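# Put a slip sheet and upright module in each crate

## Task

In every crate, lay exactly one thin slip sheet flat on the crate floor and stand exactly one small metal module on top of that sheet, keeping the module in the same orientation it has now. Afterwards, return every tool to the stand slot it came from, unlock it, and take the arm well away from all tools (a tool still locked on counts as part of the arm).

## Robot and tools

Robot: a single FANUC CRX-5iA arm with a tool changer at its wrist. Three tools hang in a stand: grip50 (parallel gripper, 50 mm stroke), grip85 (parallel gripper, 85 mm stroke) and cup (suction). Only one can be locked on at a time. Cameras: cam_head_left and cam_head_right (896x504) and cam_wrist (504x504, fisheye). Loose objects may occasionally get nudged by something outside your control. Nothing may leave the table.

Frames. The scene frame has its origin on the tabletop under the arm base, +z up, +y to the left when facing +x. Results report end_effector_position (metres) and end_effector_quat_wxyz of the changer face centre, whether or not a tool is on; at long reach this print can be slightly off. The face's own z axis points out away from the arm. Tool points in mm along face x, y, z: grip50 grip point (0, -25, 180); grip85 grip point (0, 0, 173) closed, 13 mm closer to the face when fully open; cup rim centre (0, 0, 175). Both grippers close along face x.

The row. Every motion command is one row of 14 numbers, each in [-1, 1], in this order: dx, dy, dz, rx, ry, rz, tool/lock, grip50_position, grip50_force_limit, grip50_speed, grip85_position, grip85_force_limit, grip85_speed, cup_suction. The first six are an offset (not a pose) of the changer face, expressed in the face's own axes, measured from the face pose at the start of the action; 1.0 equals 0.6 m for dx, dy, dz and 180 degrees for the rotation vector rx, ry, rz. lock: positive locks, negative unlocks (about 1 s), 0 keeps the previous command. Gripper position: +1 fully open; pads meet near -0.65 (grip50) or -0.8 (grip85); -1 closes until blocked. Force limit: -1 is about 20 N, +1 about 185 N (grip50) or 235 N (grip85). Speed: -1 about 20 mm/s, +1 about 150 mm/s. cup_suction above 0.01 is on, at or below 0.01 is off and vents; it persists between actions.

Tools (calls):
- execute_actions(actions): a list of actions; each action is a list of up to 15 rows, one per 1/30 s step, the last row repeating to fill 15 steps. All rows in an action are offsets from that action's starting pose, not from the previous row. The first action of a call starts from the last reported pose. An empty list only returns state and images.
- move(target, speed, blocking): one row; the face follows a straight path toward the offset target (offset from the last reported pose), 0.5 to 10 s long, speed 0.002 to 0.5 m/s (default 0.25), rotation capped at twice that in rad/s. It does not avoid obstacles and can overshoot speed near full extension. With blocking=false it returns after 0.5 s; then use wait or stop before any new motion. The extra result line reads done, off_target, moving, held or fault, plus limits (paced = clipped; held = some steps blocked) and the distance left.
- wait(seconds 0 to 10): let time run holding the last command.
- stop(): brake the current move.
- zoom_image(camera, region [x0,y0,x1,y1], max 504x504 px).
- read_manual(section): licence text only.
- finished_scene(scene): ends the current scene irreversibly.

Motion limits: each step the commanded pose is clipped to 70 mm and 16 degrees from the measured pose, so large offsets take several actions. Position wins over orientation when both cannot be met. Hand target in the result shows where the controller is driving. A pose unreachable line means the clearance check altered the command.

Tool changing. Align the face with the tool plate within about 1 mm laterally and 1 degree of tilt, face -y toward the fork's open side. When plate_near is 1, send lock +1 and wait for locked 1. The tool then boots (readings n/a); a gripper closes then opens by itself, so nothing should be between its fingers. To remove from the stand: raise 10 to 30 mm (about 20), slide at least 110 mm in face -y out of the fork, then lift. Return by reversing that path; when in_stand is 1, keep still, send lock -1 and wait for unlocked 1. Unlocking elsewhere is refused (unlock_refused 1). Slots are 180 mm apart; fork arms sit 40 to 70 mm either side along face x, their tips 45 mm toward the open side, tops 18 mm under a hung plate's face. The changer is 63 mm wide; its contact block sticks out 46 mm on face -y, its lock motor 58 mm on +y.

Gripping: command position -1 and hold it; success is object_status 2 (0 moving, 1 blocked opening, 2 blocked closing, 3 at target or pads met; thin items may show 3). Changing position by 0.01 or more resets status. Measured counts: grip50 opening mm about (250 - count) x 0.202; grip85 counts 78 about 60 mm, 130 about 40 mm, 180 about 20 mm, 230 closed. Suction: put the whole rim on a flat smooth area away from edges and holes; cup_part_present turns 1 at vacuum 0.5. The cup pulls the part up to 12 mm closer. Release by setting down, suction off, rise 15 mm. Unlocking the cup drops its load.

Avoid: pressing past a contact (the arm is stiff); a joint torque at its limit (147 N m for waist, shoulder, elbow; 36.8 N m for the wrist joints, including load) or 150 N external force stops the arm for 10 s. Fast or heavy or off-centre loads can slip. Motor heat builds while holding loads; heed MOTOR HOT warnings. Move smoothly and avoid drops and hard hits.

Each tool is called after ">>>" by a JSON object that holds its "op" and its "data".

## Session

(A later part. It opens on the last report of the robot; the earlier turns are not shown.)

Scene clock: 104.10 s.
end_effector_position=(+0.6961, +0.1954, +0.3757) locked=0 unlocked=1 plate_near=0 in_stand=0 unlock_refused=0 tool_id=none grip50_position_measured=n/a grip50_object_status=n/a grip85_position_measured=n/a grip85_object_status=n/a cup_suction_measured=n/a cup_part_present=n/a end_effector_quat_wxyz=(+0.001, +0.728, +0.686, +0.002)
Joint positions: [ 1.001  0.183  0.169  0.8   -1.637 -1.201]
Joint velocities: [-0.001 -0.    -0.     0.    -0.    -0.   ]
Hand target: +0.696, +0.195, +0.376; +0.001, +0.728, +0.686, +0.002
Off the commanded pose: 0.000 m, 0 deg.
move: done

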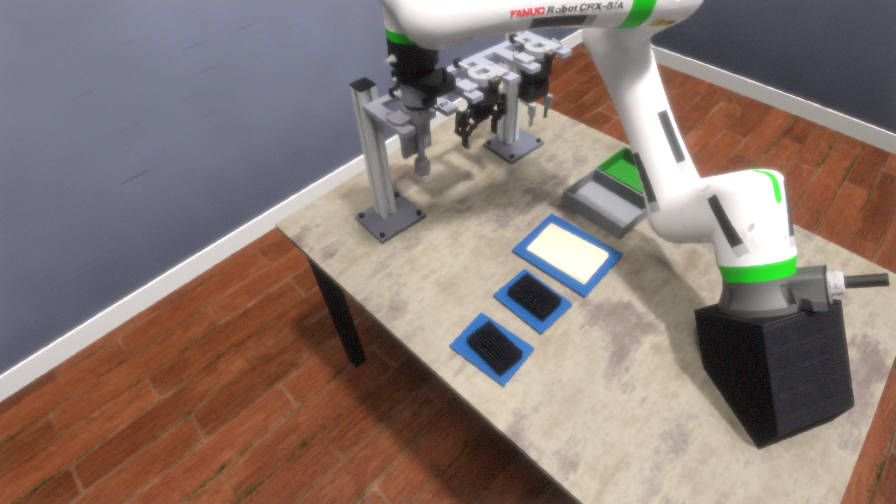

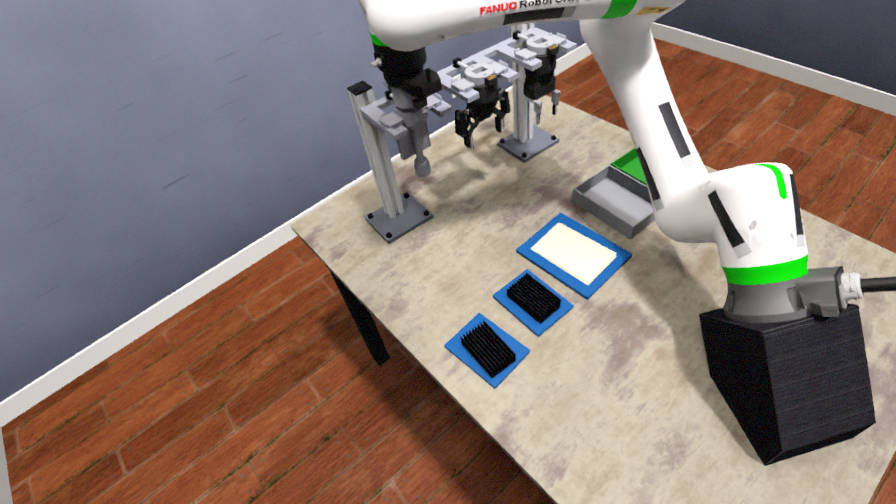

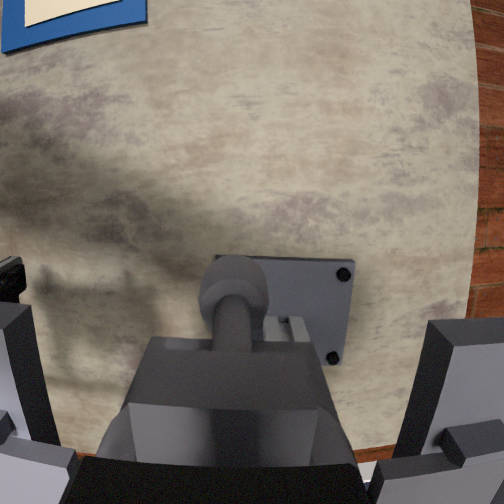

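>>> {"op": "move", "data": {"target": [0,-0.003,-0.14,0,0,0.25,0,1,0,0,1,0,0,0]}}

>>> {"op": "zoom_image", "data": {"camera": "cam_wrist", "region": [120,270,360,470]}}

>>> {"op": "move", "data": {"target": [0,0,0,0,0,-0.5,0,1,0,0,1,0,0,0], "speed": 0.5}}

>>> {"op": "zoom_image", "data": {"camera": "cam_wrist", "region": [120,270,360,470]}}

>>> {"op": "move", "data": {"target": [0,0,0,0,0,0.25,0,1,0,0,1,0,0,0], "speed": 0.5}}

>>> {"op": "zoom_image", "data": {"camera": "cam_wrist", "region": [120,270,360,470]}}

Scene clock: 113.10 s.
end_effector_position=(+0.6939, +0.1950, +0.4596) locked=0 unlocked=1 plate_near=0 in_stand=0 unlock_refused=0 tool_id=none grip50_position_measured=n/a grip50_object_status=n/a grip85_position_measured=n/a grip85_object_status=n/a cup_suction_measured=n/a cup_part_present=n/a end_effector_quat_wxyz=(-0.000, +0.935, +0.355, +0.002)
Joint positions: [ 1.119  0.22   0.346  0.809 -1.82  -1.968]
Joint velocities: [-0.002 -0.     0.001  0.    -0.    -0.   ]
Hand target: +0.694, +0.195, +0.460; -0.000, +0.935, +0.355, +0.002
Off the commanded pose: 0.000 m, 0 deg.
move: done

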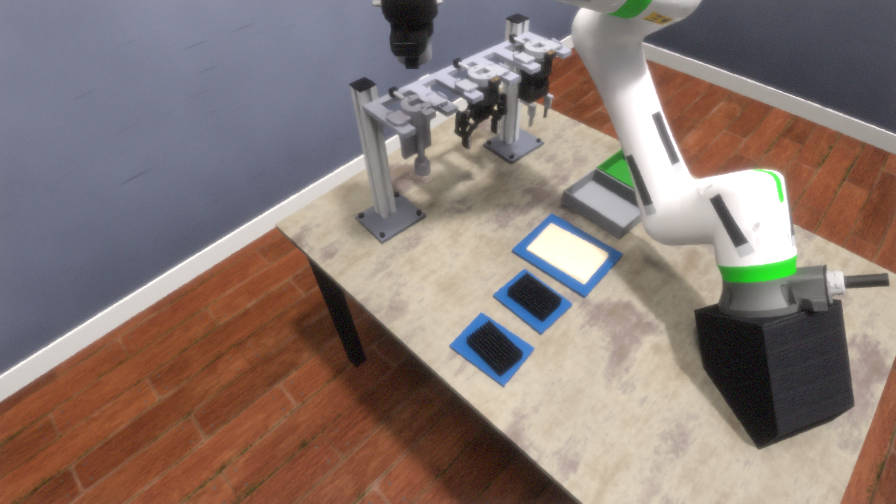

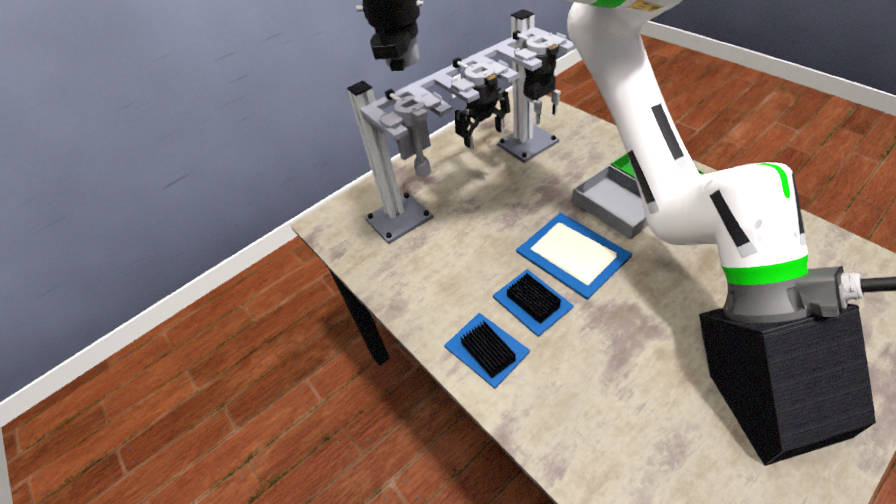

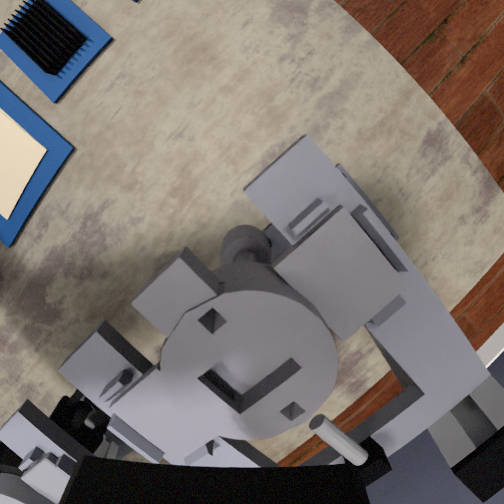

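Region (120, 270, 360, 470) of cam_wrist's 504x504 image, scaled by 2.100, with more detail than that image has.

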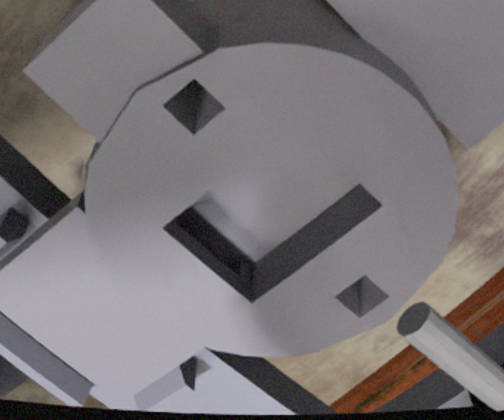

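Scene clock: 115.20 s.
end_effector_position=(+0.6939, +0.1950, +0.4596) locked=0 unlocked=1 plate_near=0 in_stand=0 unlock_refused=0 tool_id=none grip50_position_measured=n/a grip50_object_status=n/a grip85_position_measured=n/a grip85_object_status=n/a cup_suction_measured=n/a cup_part_present=n/a end_effector_quat_wxyz=(+0.001, +0.410, +0.912, +0.002)
Joint positions: [ 1.12   0.22   0.346  0.809 -1.82  -0.397]
Joint velocities: [-0.002  0.    -0.     0.    -0.    -0.   ]
Hand target: +0.694, +0.195, +0.460; +0.001, +0.410, +0.912, +0.002
Off the commanded pose: 0.000 m, 0 deg.
move: done

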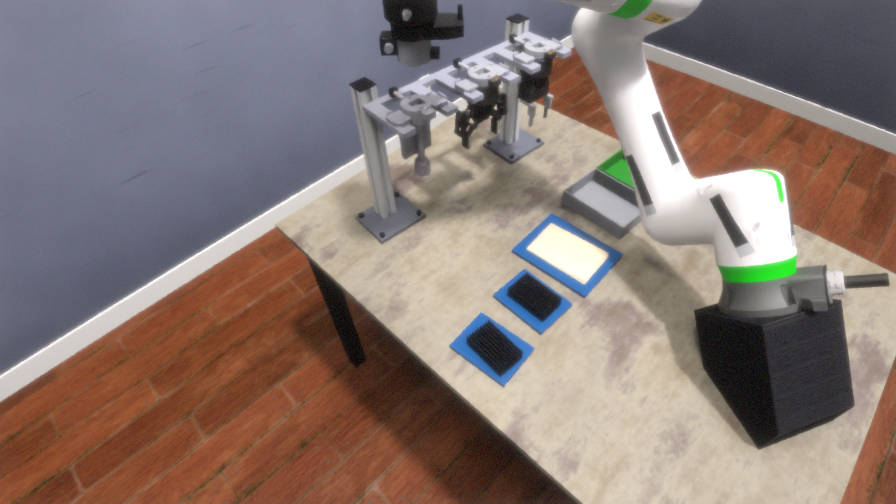

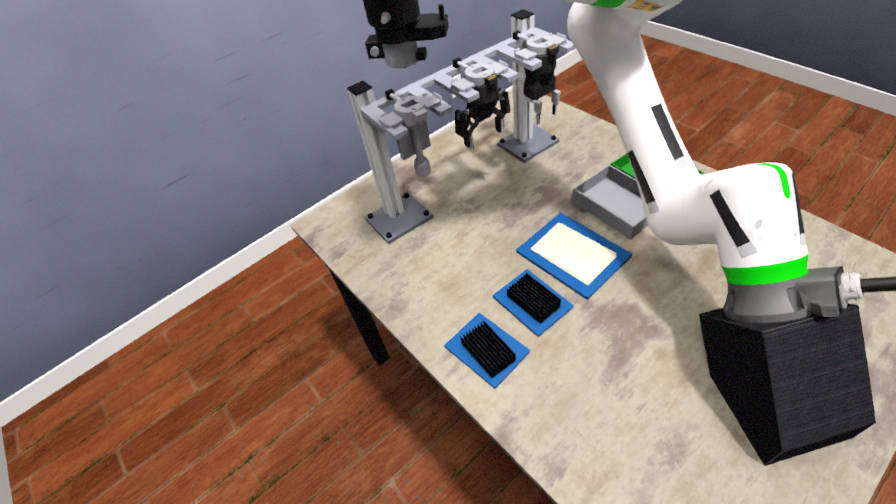

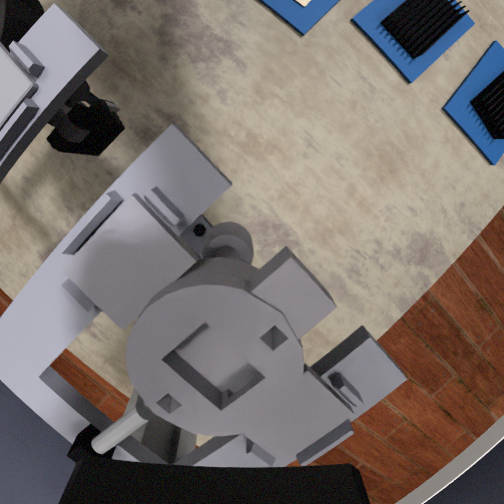

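Region (120, 270, 360, 470) of cam_wrist's 504x504 image, scaled by 2.100, with more detail than that image has.

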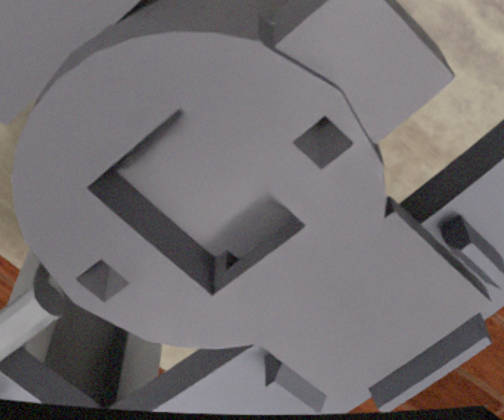

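Scene clock: 116.50 s.
end_effector_position=(+0.6939, +0.1950, +0.4595) locked=0 unlocked=1 plate_near=0 in_stand=0 unlock_refused=0 tool_id=none grip50_position_measured=n/a grip50_object_status=n/a grip85_position_measured=n/a grip85_object_status=n/a cup_suction_measured=n/a cup_part_present=n/a end_effector_quat_wxyz=(+0.000, +0.728, +0.686, +0.002)
Joint positions: [ 1.119  0.22   0.346  0.809 -1.82  -1.182]
Joint velocities: [ 0.    -0.     0.     0.     0.002 -0.001]
Hand target: +0.694, +0.195, +0.460; +0.000, +0.728, +0.686, +0.002
Off the commanded pose: 0.000 m, 0 deg.
move: done

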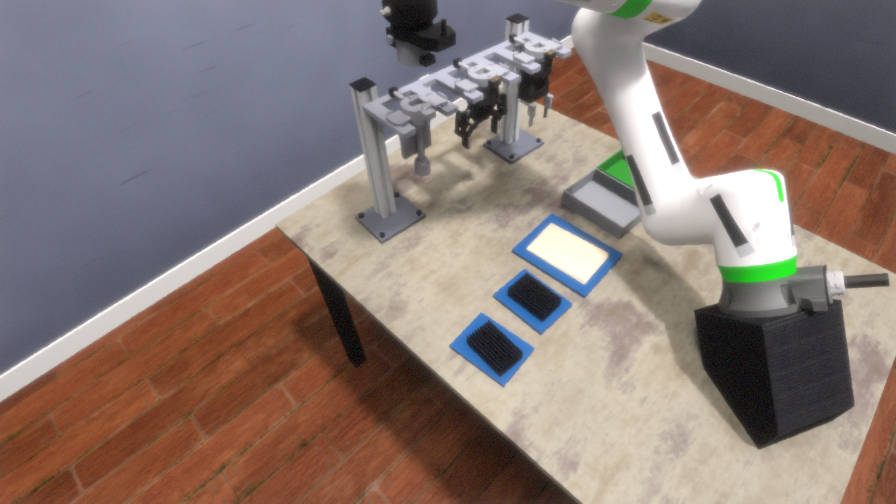

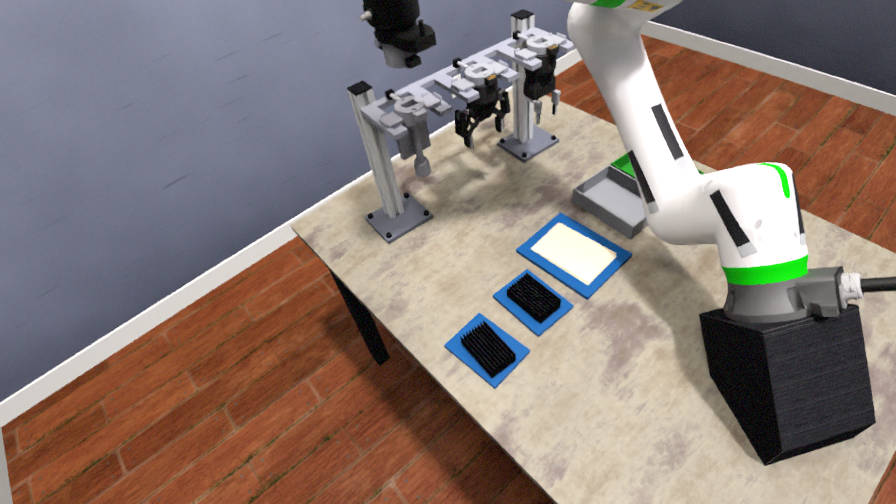

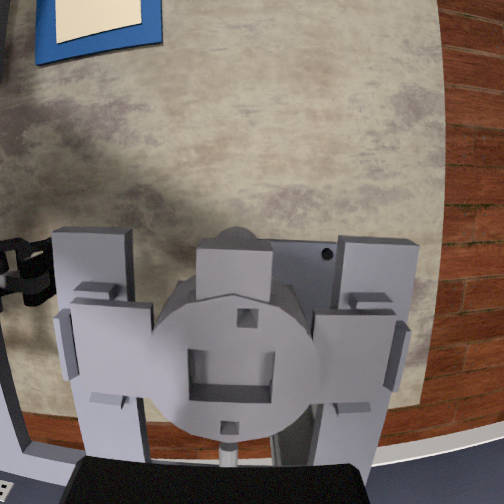

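Region (120, 270, 360, 470) of cam_wrist's 504x504 image, scaled by 2.100, with more detail than that image has.

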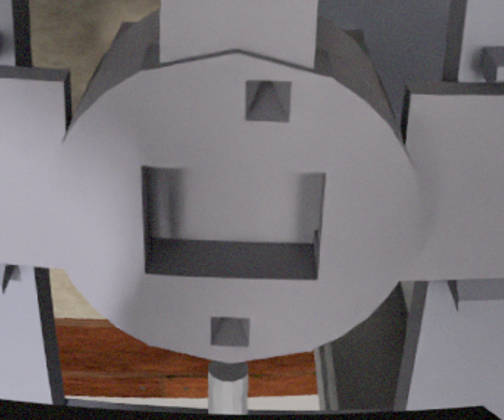

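>>> {"op": "move", "data": {"target": [-0.0017,0.0147,0.139,0,0,0,0,1,0,0,1,0,0,0], "speed": 0.1}}

>>> {"op": "move", "data": {"target": [0,0,0.005,0,0,0,0,1,0,0,1,0,0,0], "speed": 0.003}}

>>> {"op": "zoom_image", "data": {"camera": "cam_head_right", "region": [380,80,440,130]}}

Scene clock: 126.70 s.
end_effector_position=(+0.7030, +0.1940, +0.3764) locked=0 unlocked=1 plate_near=0 in_stand=0 unlock_refused=0 tool_id=none grip50_position_measured=n/a grip50_object_status=n/a grip85_position_measured=n/a grip85_object_status=n/a cup_suction_measured=n/a cup_part_present=n/a end_effector_quat_wxyz=(+0.001, +0.728, +0.686, +0.002)
Joint positions: [ 0.992  0.192  0.192  0.801 -1.64  -1.185]
Joint velocities: [-0.001 -0.    -0.001  0.002 -0.     0.   ]
Hand target: +0.703, +0.194, +0.376; +0.001, +0.728, +0.686, +0.002
Off the commanded pose: 0.000 m, 0 deg.
move: done

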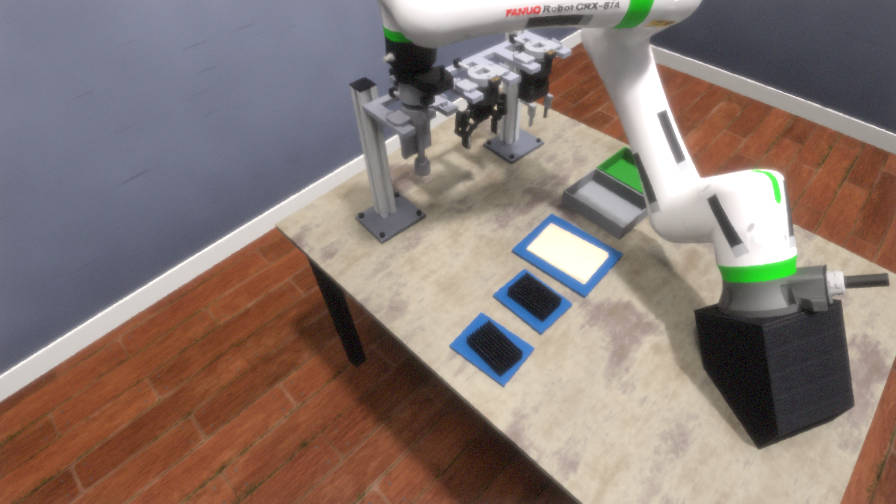

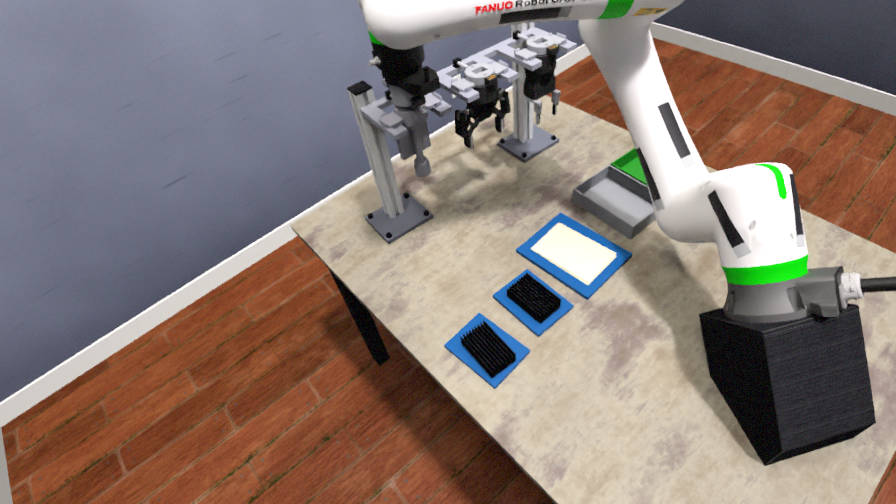

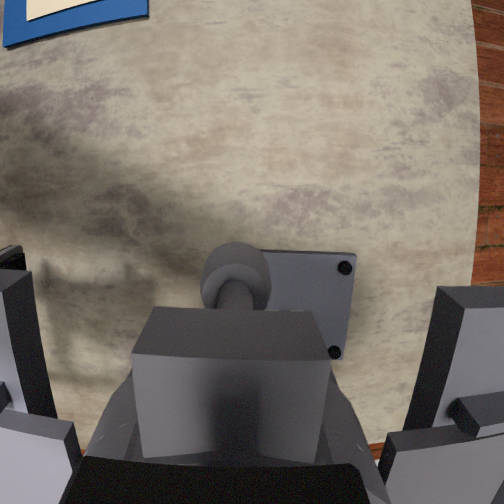

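Scene clock: 127.93 s.
end_effector_position=(+0.7030, +0.1940, +0.3734) locked=0 unlocked=1 plate_near=0 in_stand=0 unlock_refused=0 tool_id=none grip50_position_measured=n/a grip50_object_status=n/a grip85_position_measured=n/a grip85_object_status=n/a cup_suction_measured=n/a cup_part_present=n/a end_effector_quat_wxyz=(+0.001, +0.728, +0.686, +0.002)
Joint positions: [ 0.988  0.192  0.186  0.801 -1.634 -1.186]
Joint velocities: [ 0.    -0.    -0.    -0.001 -0.001 -0.   ]
Hand target: +0.703, +0.194, +0.373; +0.001, +0.728, +0.686, +0.002
Off the commanded pose: 0.000 m, 0 deg.
move: done

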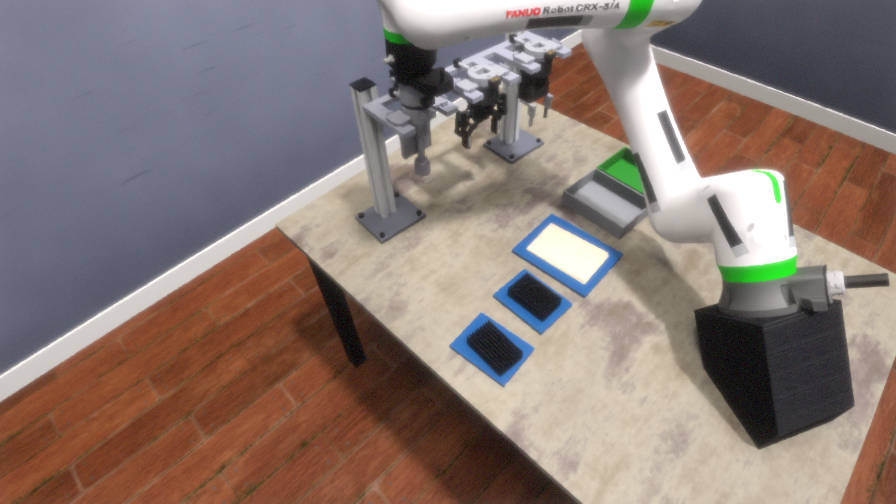

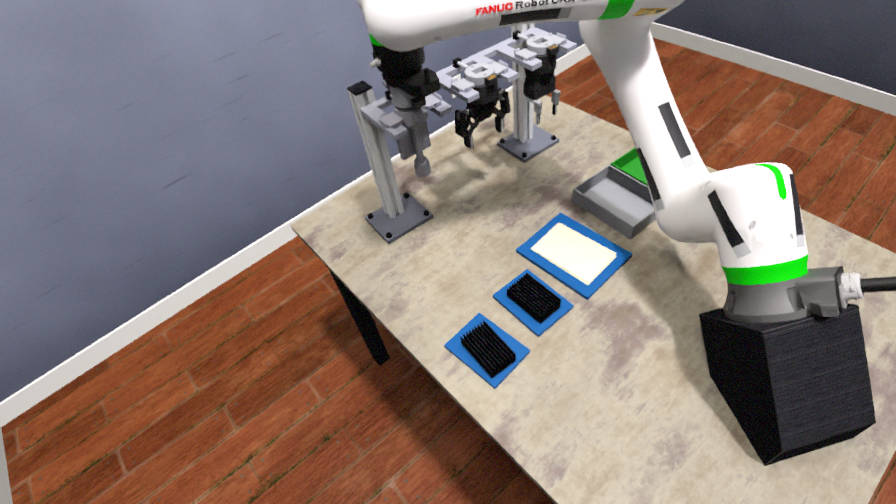

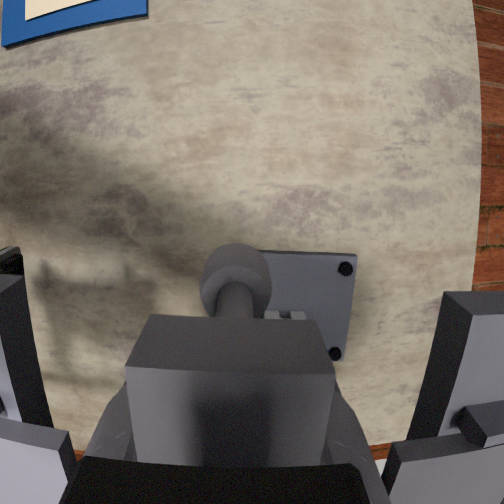

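Region (380, 80, 440, 130) of cam_head_right's 896x504 image, scaled by 8.400, with more detail than that image has.

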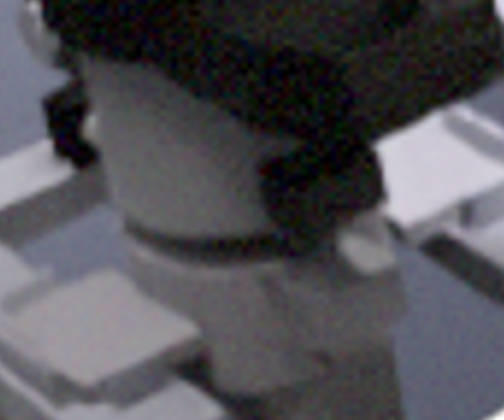

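>>> {"op": "execute_actions", "data": {"actions": [[[0,0,0.0008,0,0,0,0,1,0,0,1,0,0,0]]]}}

>>> {"op": "execute_actions", "data": {"actions": [[[0,0,0.0008,0,0,0,0,1,0,0,1,0,0,0]]]}}

>>> {"op": "execute_actions", "data": {"actions": [[[0,0,0.0008,0,0,0,0,1,0,0,1,0,0,0]]]}}

Scene clock: 134.47 s.
end_effector_position=(+0.7030, +0.1940, +0.3729) locked=0 unlocked=1 plate_near=0 in_stand=0 unlock_refused=0 tool_id=none grip50_position_measured=n/a grip50_object_status=n/a grip85_position_measured=n/a grip85_object_status=n/a cup_suction_measured=n/a cup_part_present=n/a end_effector_quat_wxyz=(+0.001, +0.728, +0.686, +0.002)
Joint positions: [ 0.987  0.191  0.185  0.801 -1.633 -1.186]
Joint velocities: [ 0.001 -0.     0.     0.001  0.    -0.   ]
Hand target: +0.703, +0.194, +0.373; +0.001, +0.728, +0.686, +0.002
Off the commanded pose: 0.000 m, 0 deg.

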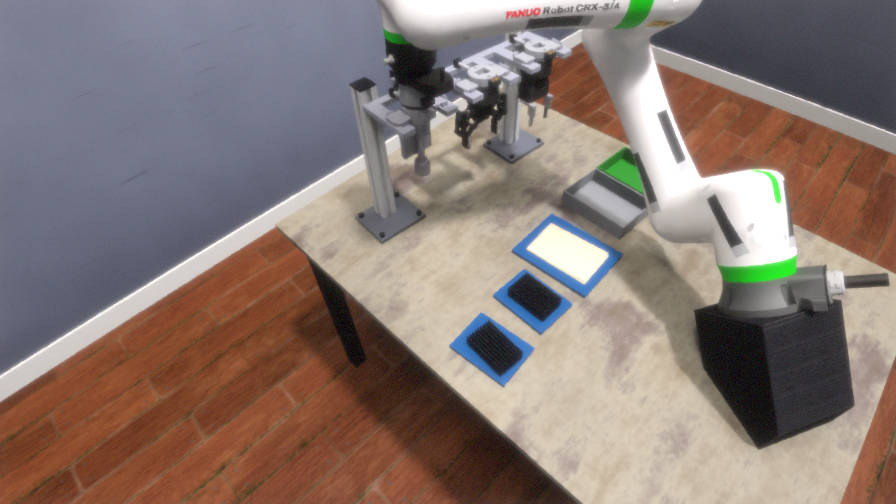

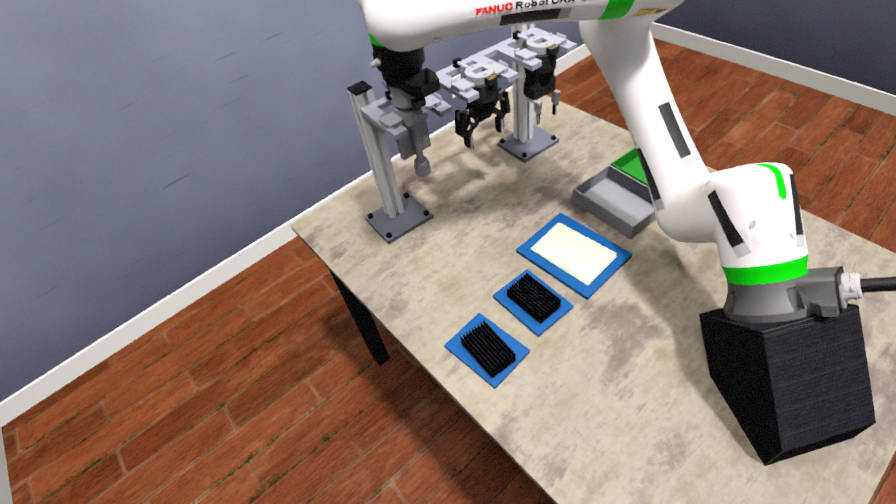

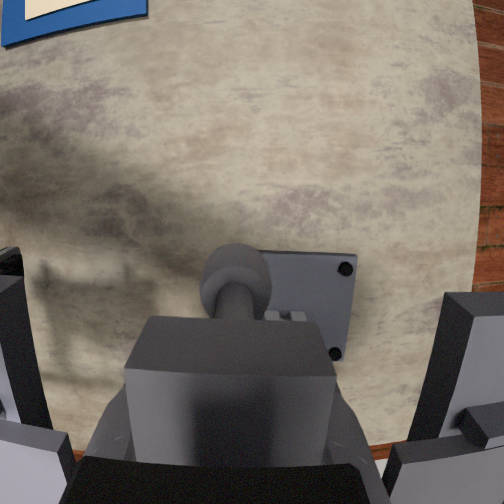

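Scene clock: 134.97 s.
end_effector_position=(+0.7030, +0.1940, +0.3724) locked=0 unlocked=1 plate_near=0 in_stand=0 unlock_refused=0 tool_id=none grip50_position_measured=n/a grip50_object_status=n/a grip85_position_measured=n/a grip85_object_status=n/a cup_suction_measured=n/a cup_part_present=n/a end_effector_quat_wxyz=(+0.001, +0.728, +0.686, +0.002)
Joint positions: [ 0.986  0.191  0.184  0.801 -1.632 -1.186]
Joint velocities: [-0.     0.     0.     0.     0.001  0.   ]
Hand target: +0.703, +0.194, +0.372; +0.001, +0.728, +0.686, +0.002
Off the commanded pose: 0.000 m, 0 deg.

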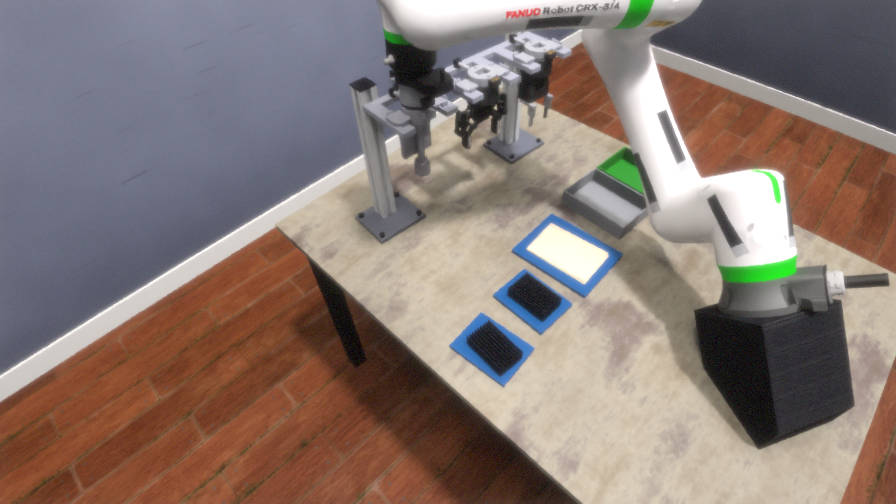

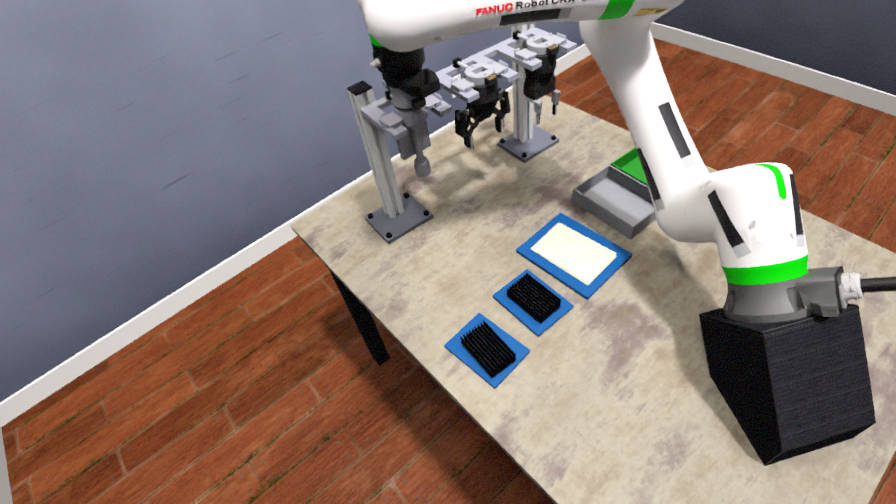

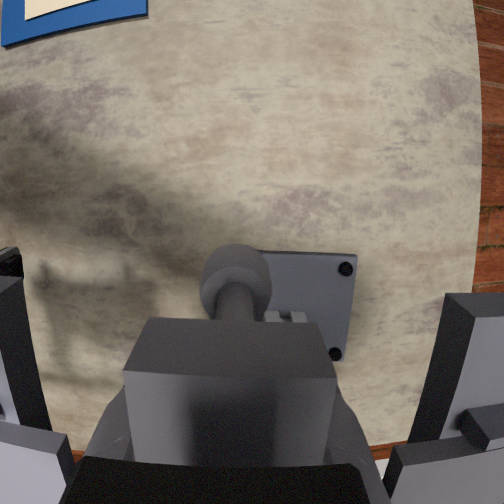

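Scene clock: 135.47 s.
end_effector_position=(+0.7030, +0.1940, +0.3719) locked=0 unlocked=1 plate_near=0 in_stand=0 unlock_refused=0 tool_id=none grip50_position_measured=n/a grip50_object_status=n/a grip85_position_measured=n/a grip85_object_status=n/a cup_suction_measured=n/a cup_part_present=n/a end_effector_quat_wxyz=(+0.001, +0.728, +0.686, +0.002)
Joint positions: [ 0.986  0.191  0.184  0.801 -1.631 -1.186]
Joint velocities: [-0.002  0.    -0.    -0.     0.     0.   ]
Hand target: +0.703, +0.194, +0.372; +0.001, +0.728, +0.686, +0.002
Off the commanded pose: 0.000 m, 0 deg.

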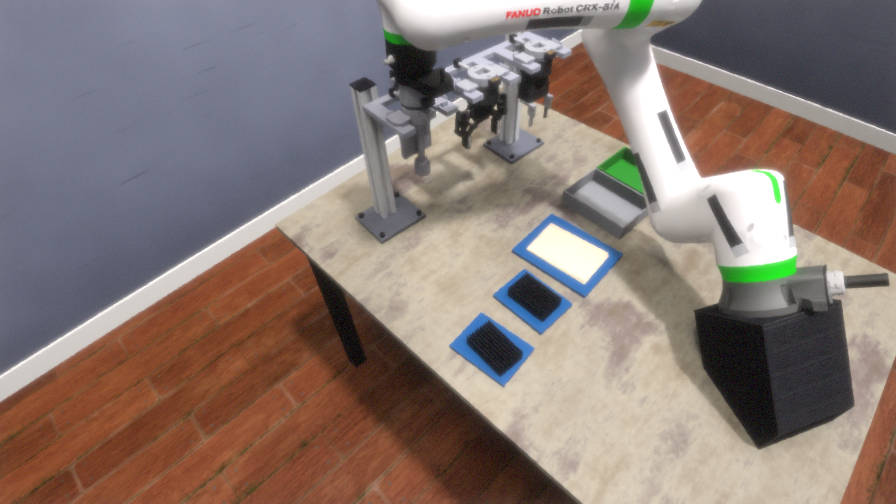

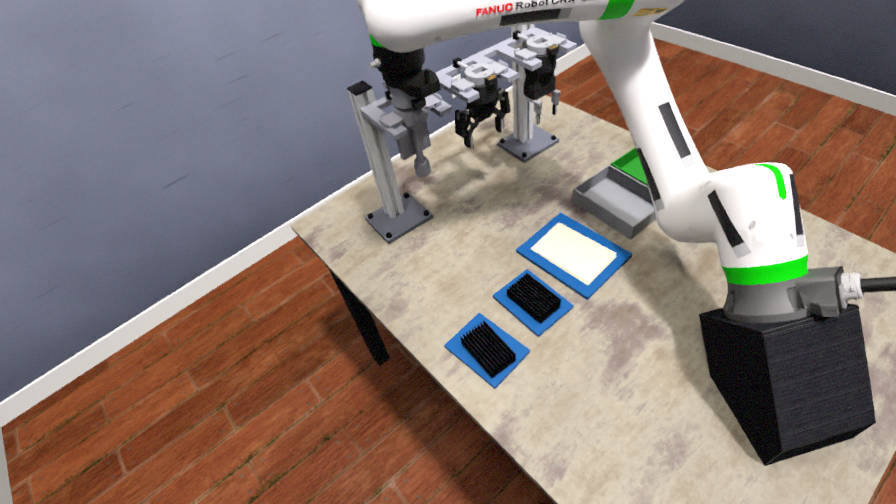

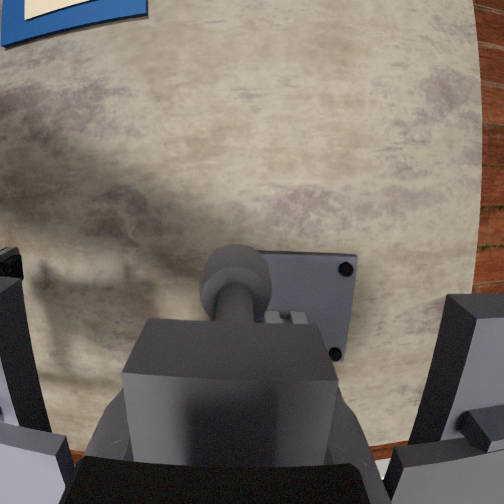

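It's entering. Continue.

>>> {"op": "move", "data": {"target": [0,0,0.004,0,0,0,0,1,0,0,1,0,0,0], "speed": 0.003}}

>>> {"op": "zoom_image", "data": {"camera": "cam_head_right", "region": [380,80,440,130]}}

Scene clock: 139.33 s.
end_effector_position=(+0.7030, +0.1940, +0.3695) locked=0 unlocked=1 plate_near=0 in_stand=0 unlock_refused=0 tool_id=none grip50_position_measured=n/a grip50_object_status=n/a grip85_position_measured=n/a grip85_object_status=n/a cup_suction_measured=n/a cup_part_present=n/a end_effector_quat_wxyz=(+0.001, +0.728, +0.686, +0.002)
Joint positions: [ 0.982  0.191  0.179  0.801 -1.625 -1.186]
Joint velocities: [ 0.     0.001 -0.    -0.     0.001  0.   ]
Hand target: +0.703, +0.194, +0.370; +0.001, +0.728, +0.686, +0.002
Off the commanded pose: 0.000 m, 0 deg.
move: done

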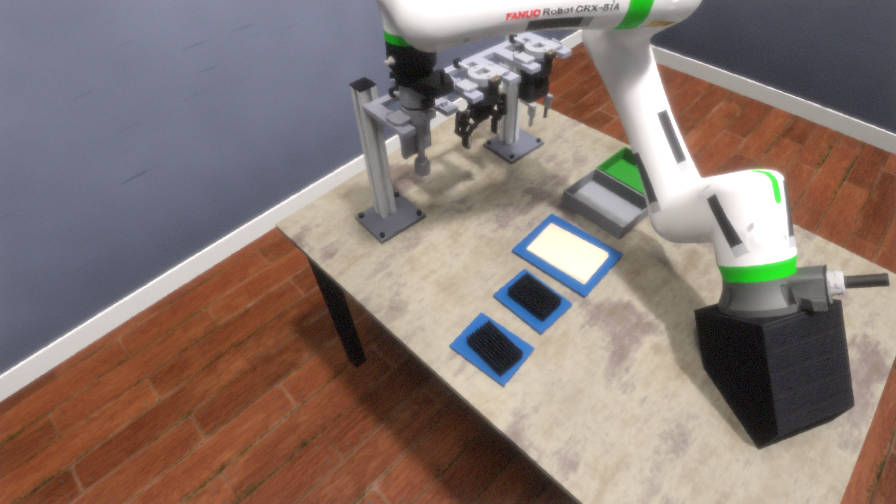

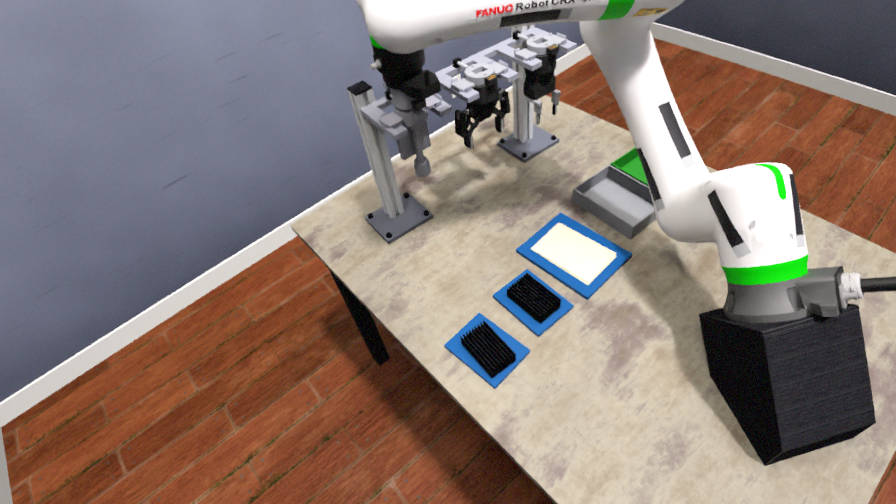

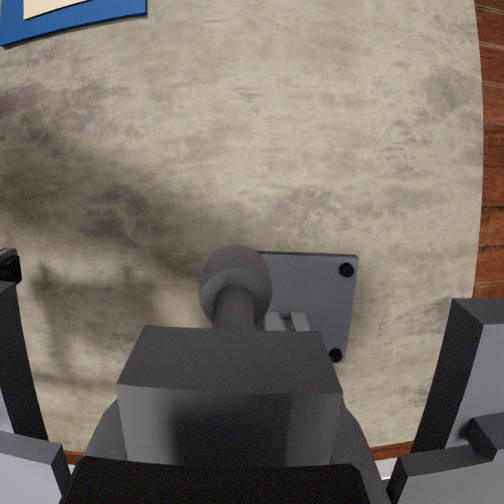

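Region (380, 80, 440, 130) of cam_head_right's 896x504 image, scaled by 8.400, with more detail than that image has.

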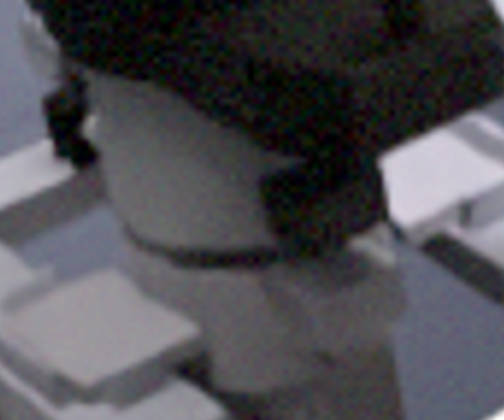

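>>> {"op": "move", "data": {"target": [0,0,0.0075,0,0,0,0,1,0,0,1,0,0,0], "speed": 0.004}}

>>> {"op": "execute_actions", "data": {"actions": [[[0,0,0.0012,0,0,0,0,1,0,0,1,0,0,0]]]}}

Scene clock: 144.20 s.
end_effector_position=(+0.7030, +0.1941, +0.3651) locked=0 unlocked=1 plate_near=0 in_stand=1 unlock_refused=0 tool_id=none grip50_position_measured=n/a grip50_object_status=n/a grip85_position_measured=n/a grip85_object_status=n/a cup_suction_measured=n/a cup_part_present=n/a end_effector_quat_wxyz=(+0.001, +0.728, +0.686, +0.002)
Joint positions: [ 0.976  0.19   0.171  0.801 -1.616 -1.187]
Joint velocities: [-0.    -0.    -0.001 -0.    -0.     0.   ]
Hand target: +0.703, +0.194, +0.365; +0.001, +0.728, +0.686, +0.002
Off the commanded pose: 0.000 m, 0 deg.
move: done

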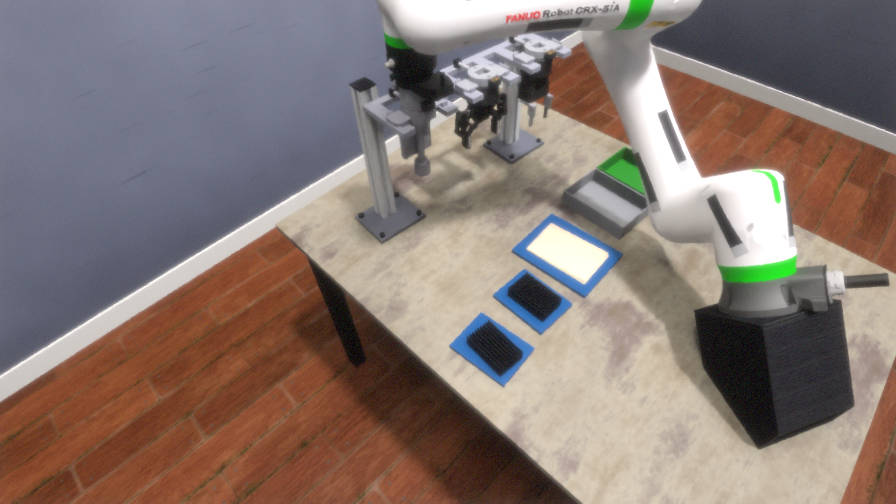

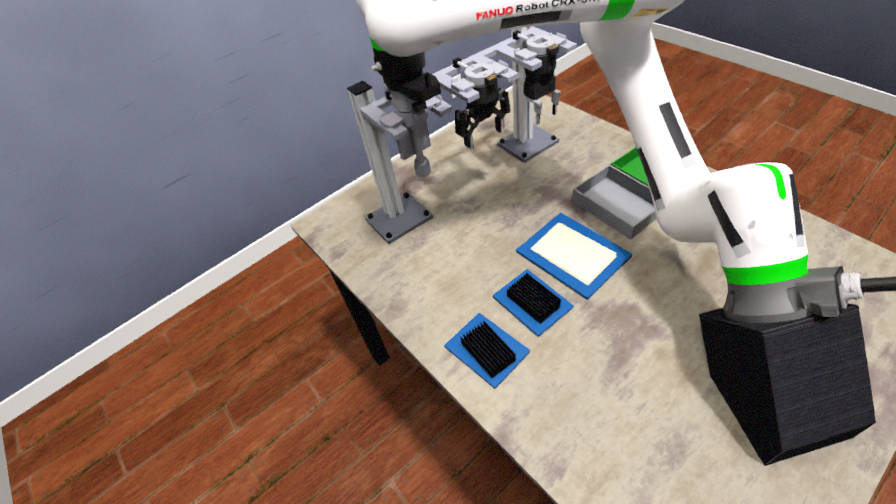

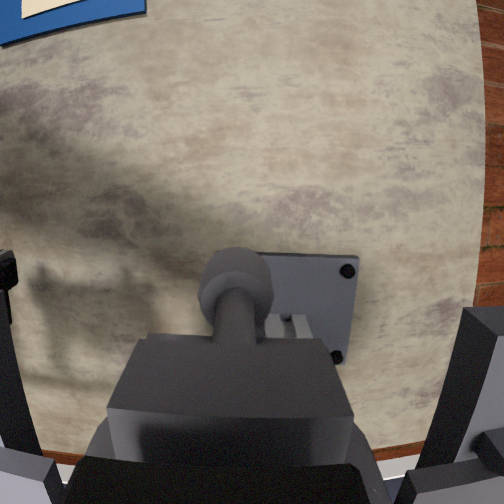

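Scene clock: 144.70 s.
end_effector_position=(+0.7030, +0.1941, +0.3644) locked=0 unlocked=1 plate_near=0 in_stand=1 unlock_refused=0 tool_id=none grip50_position_measured=n/a grip50_object_status=n/a grip85_position_measured=n/a grip85_object_status=n/a cup_suction_measured=n/a cup_part_present=n/a end_effector_quat_wxyz=(+0.001, +0.728, +0.686, +0.002)
Joint positions: [ 0.975  0.19   0.17   0.801 -1.614 -1.188]
Joint velocities: [ 0.001  0.    -0.    -0.     0.001 -0.   ]
Hand target: +0.703, +0.194, +0.364; +0.001, +0.728, +0.686, +0.002
Off the commanded pose: 0.000 m, 0 deg.

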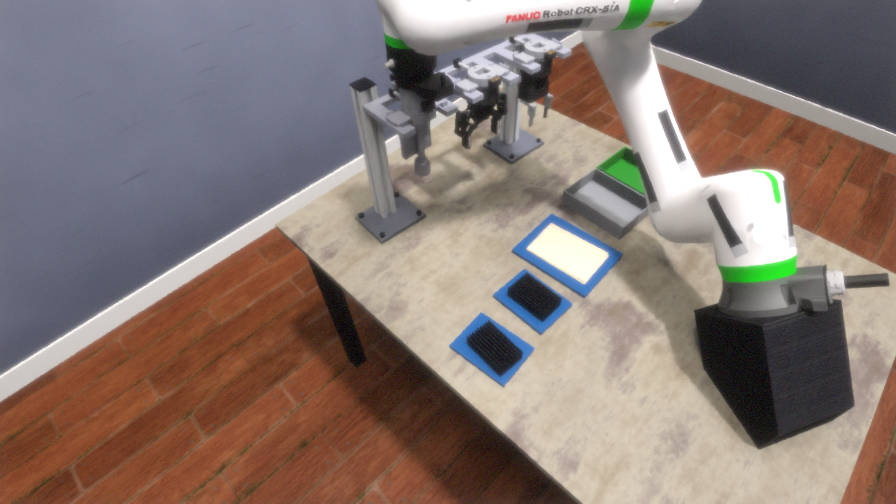

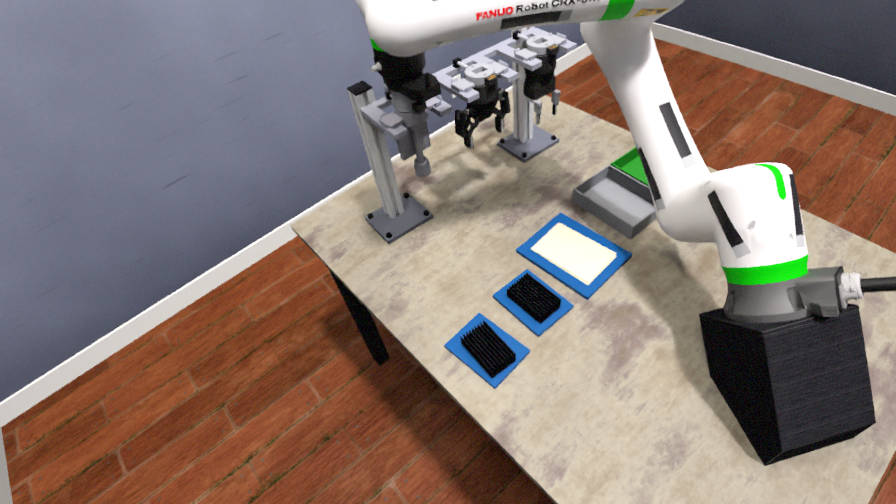

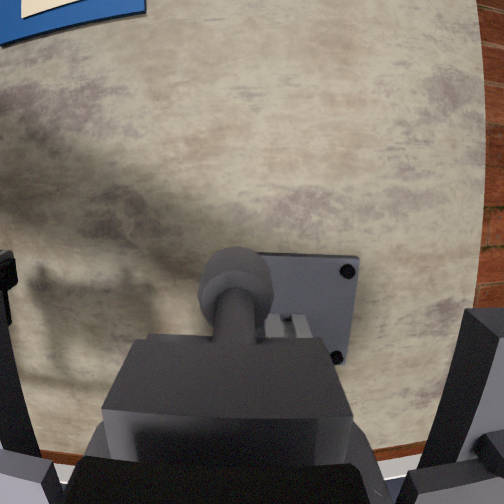

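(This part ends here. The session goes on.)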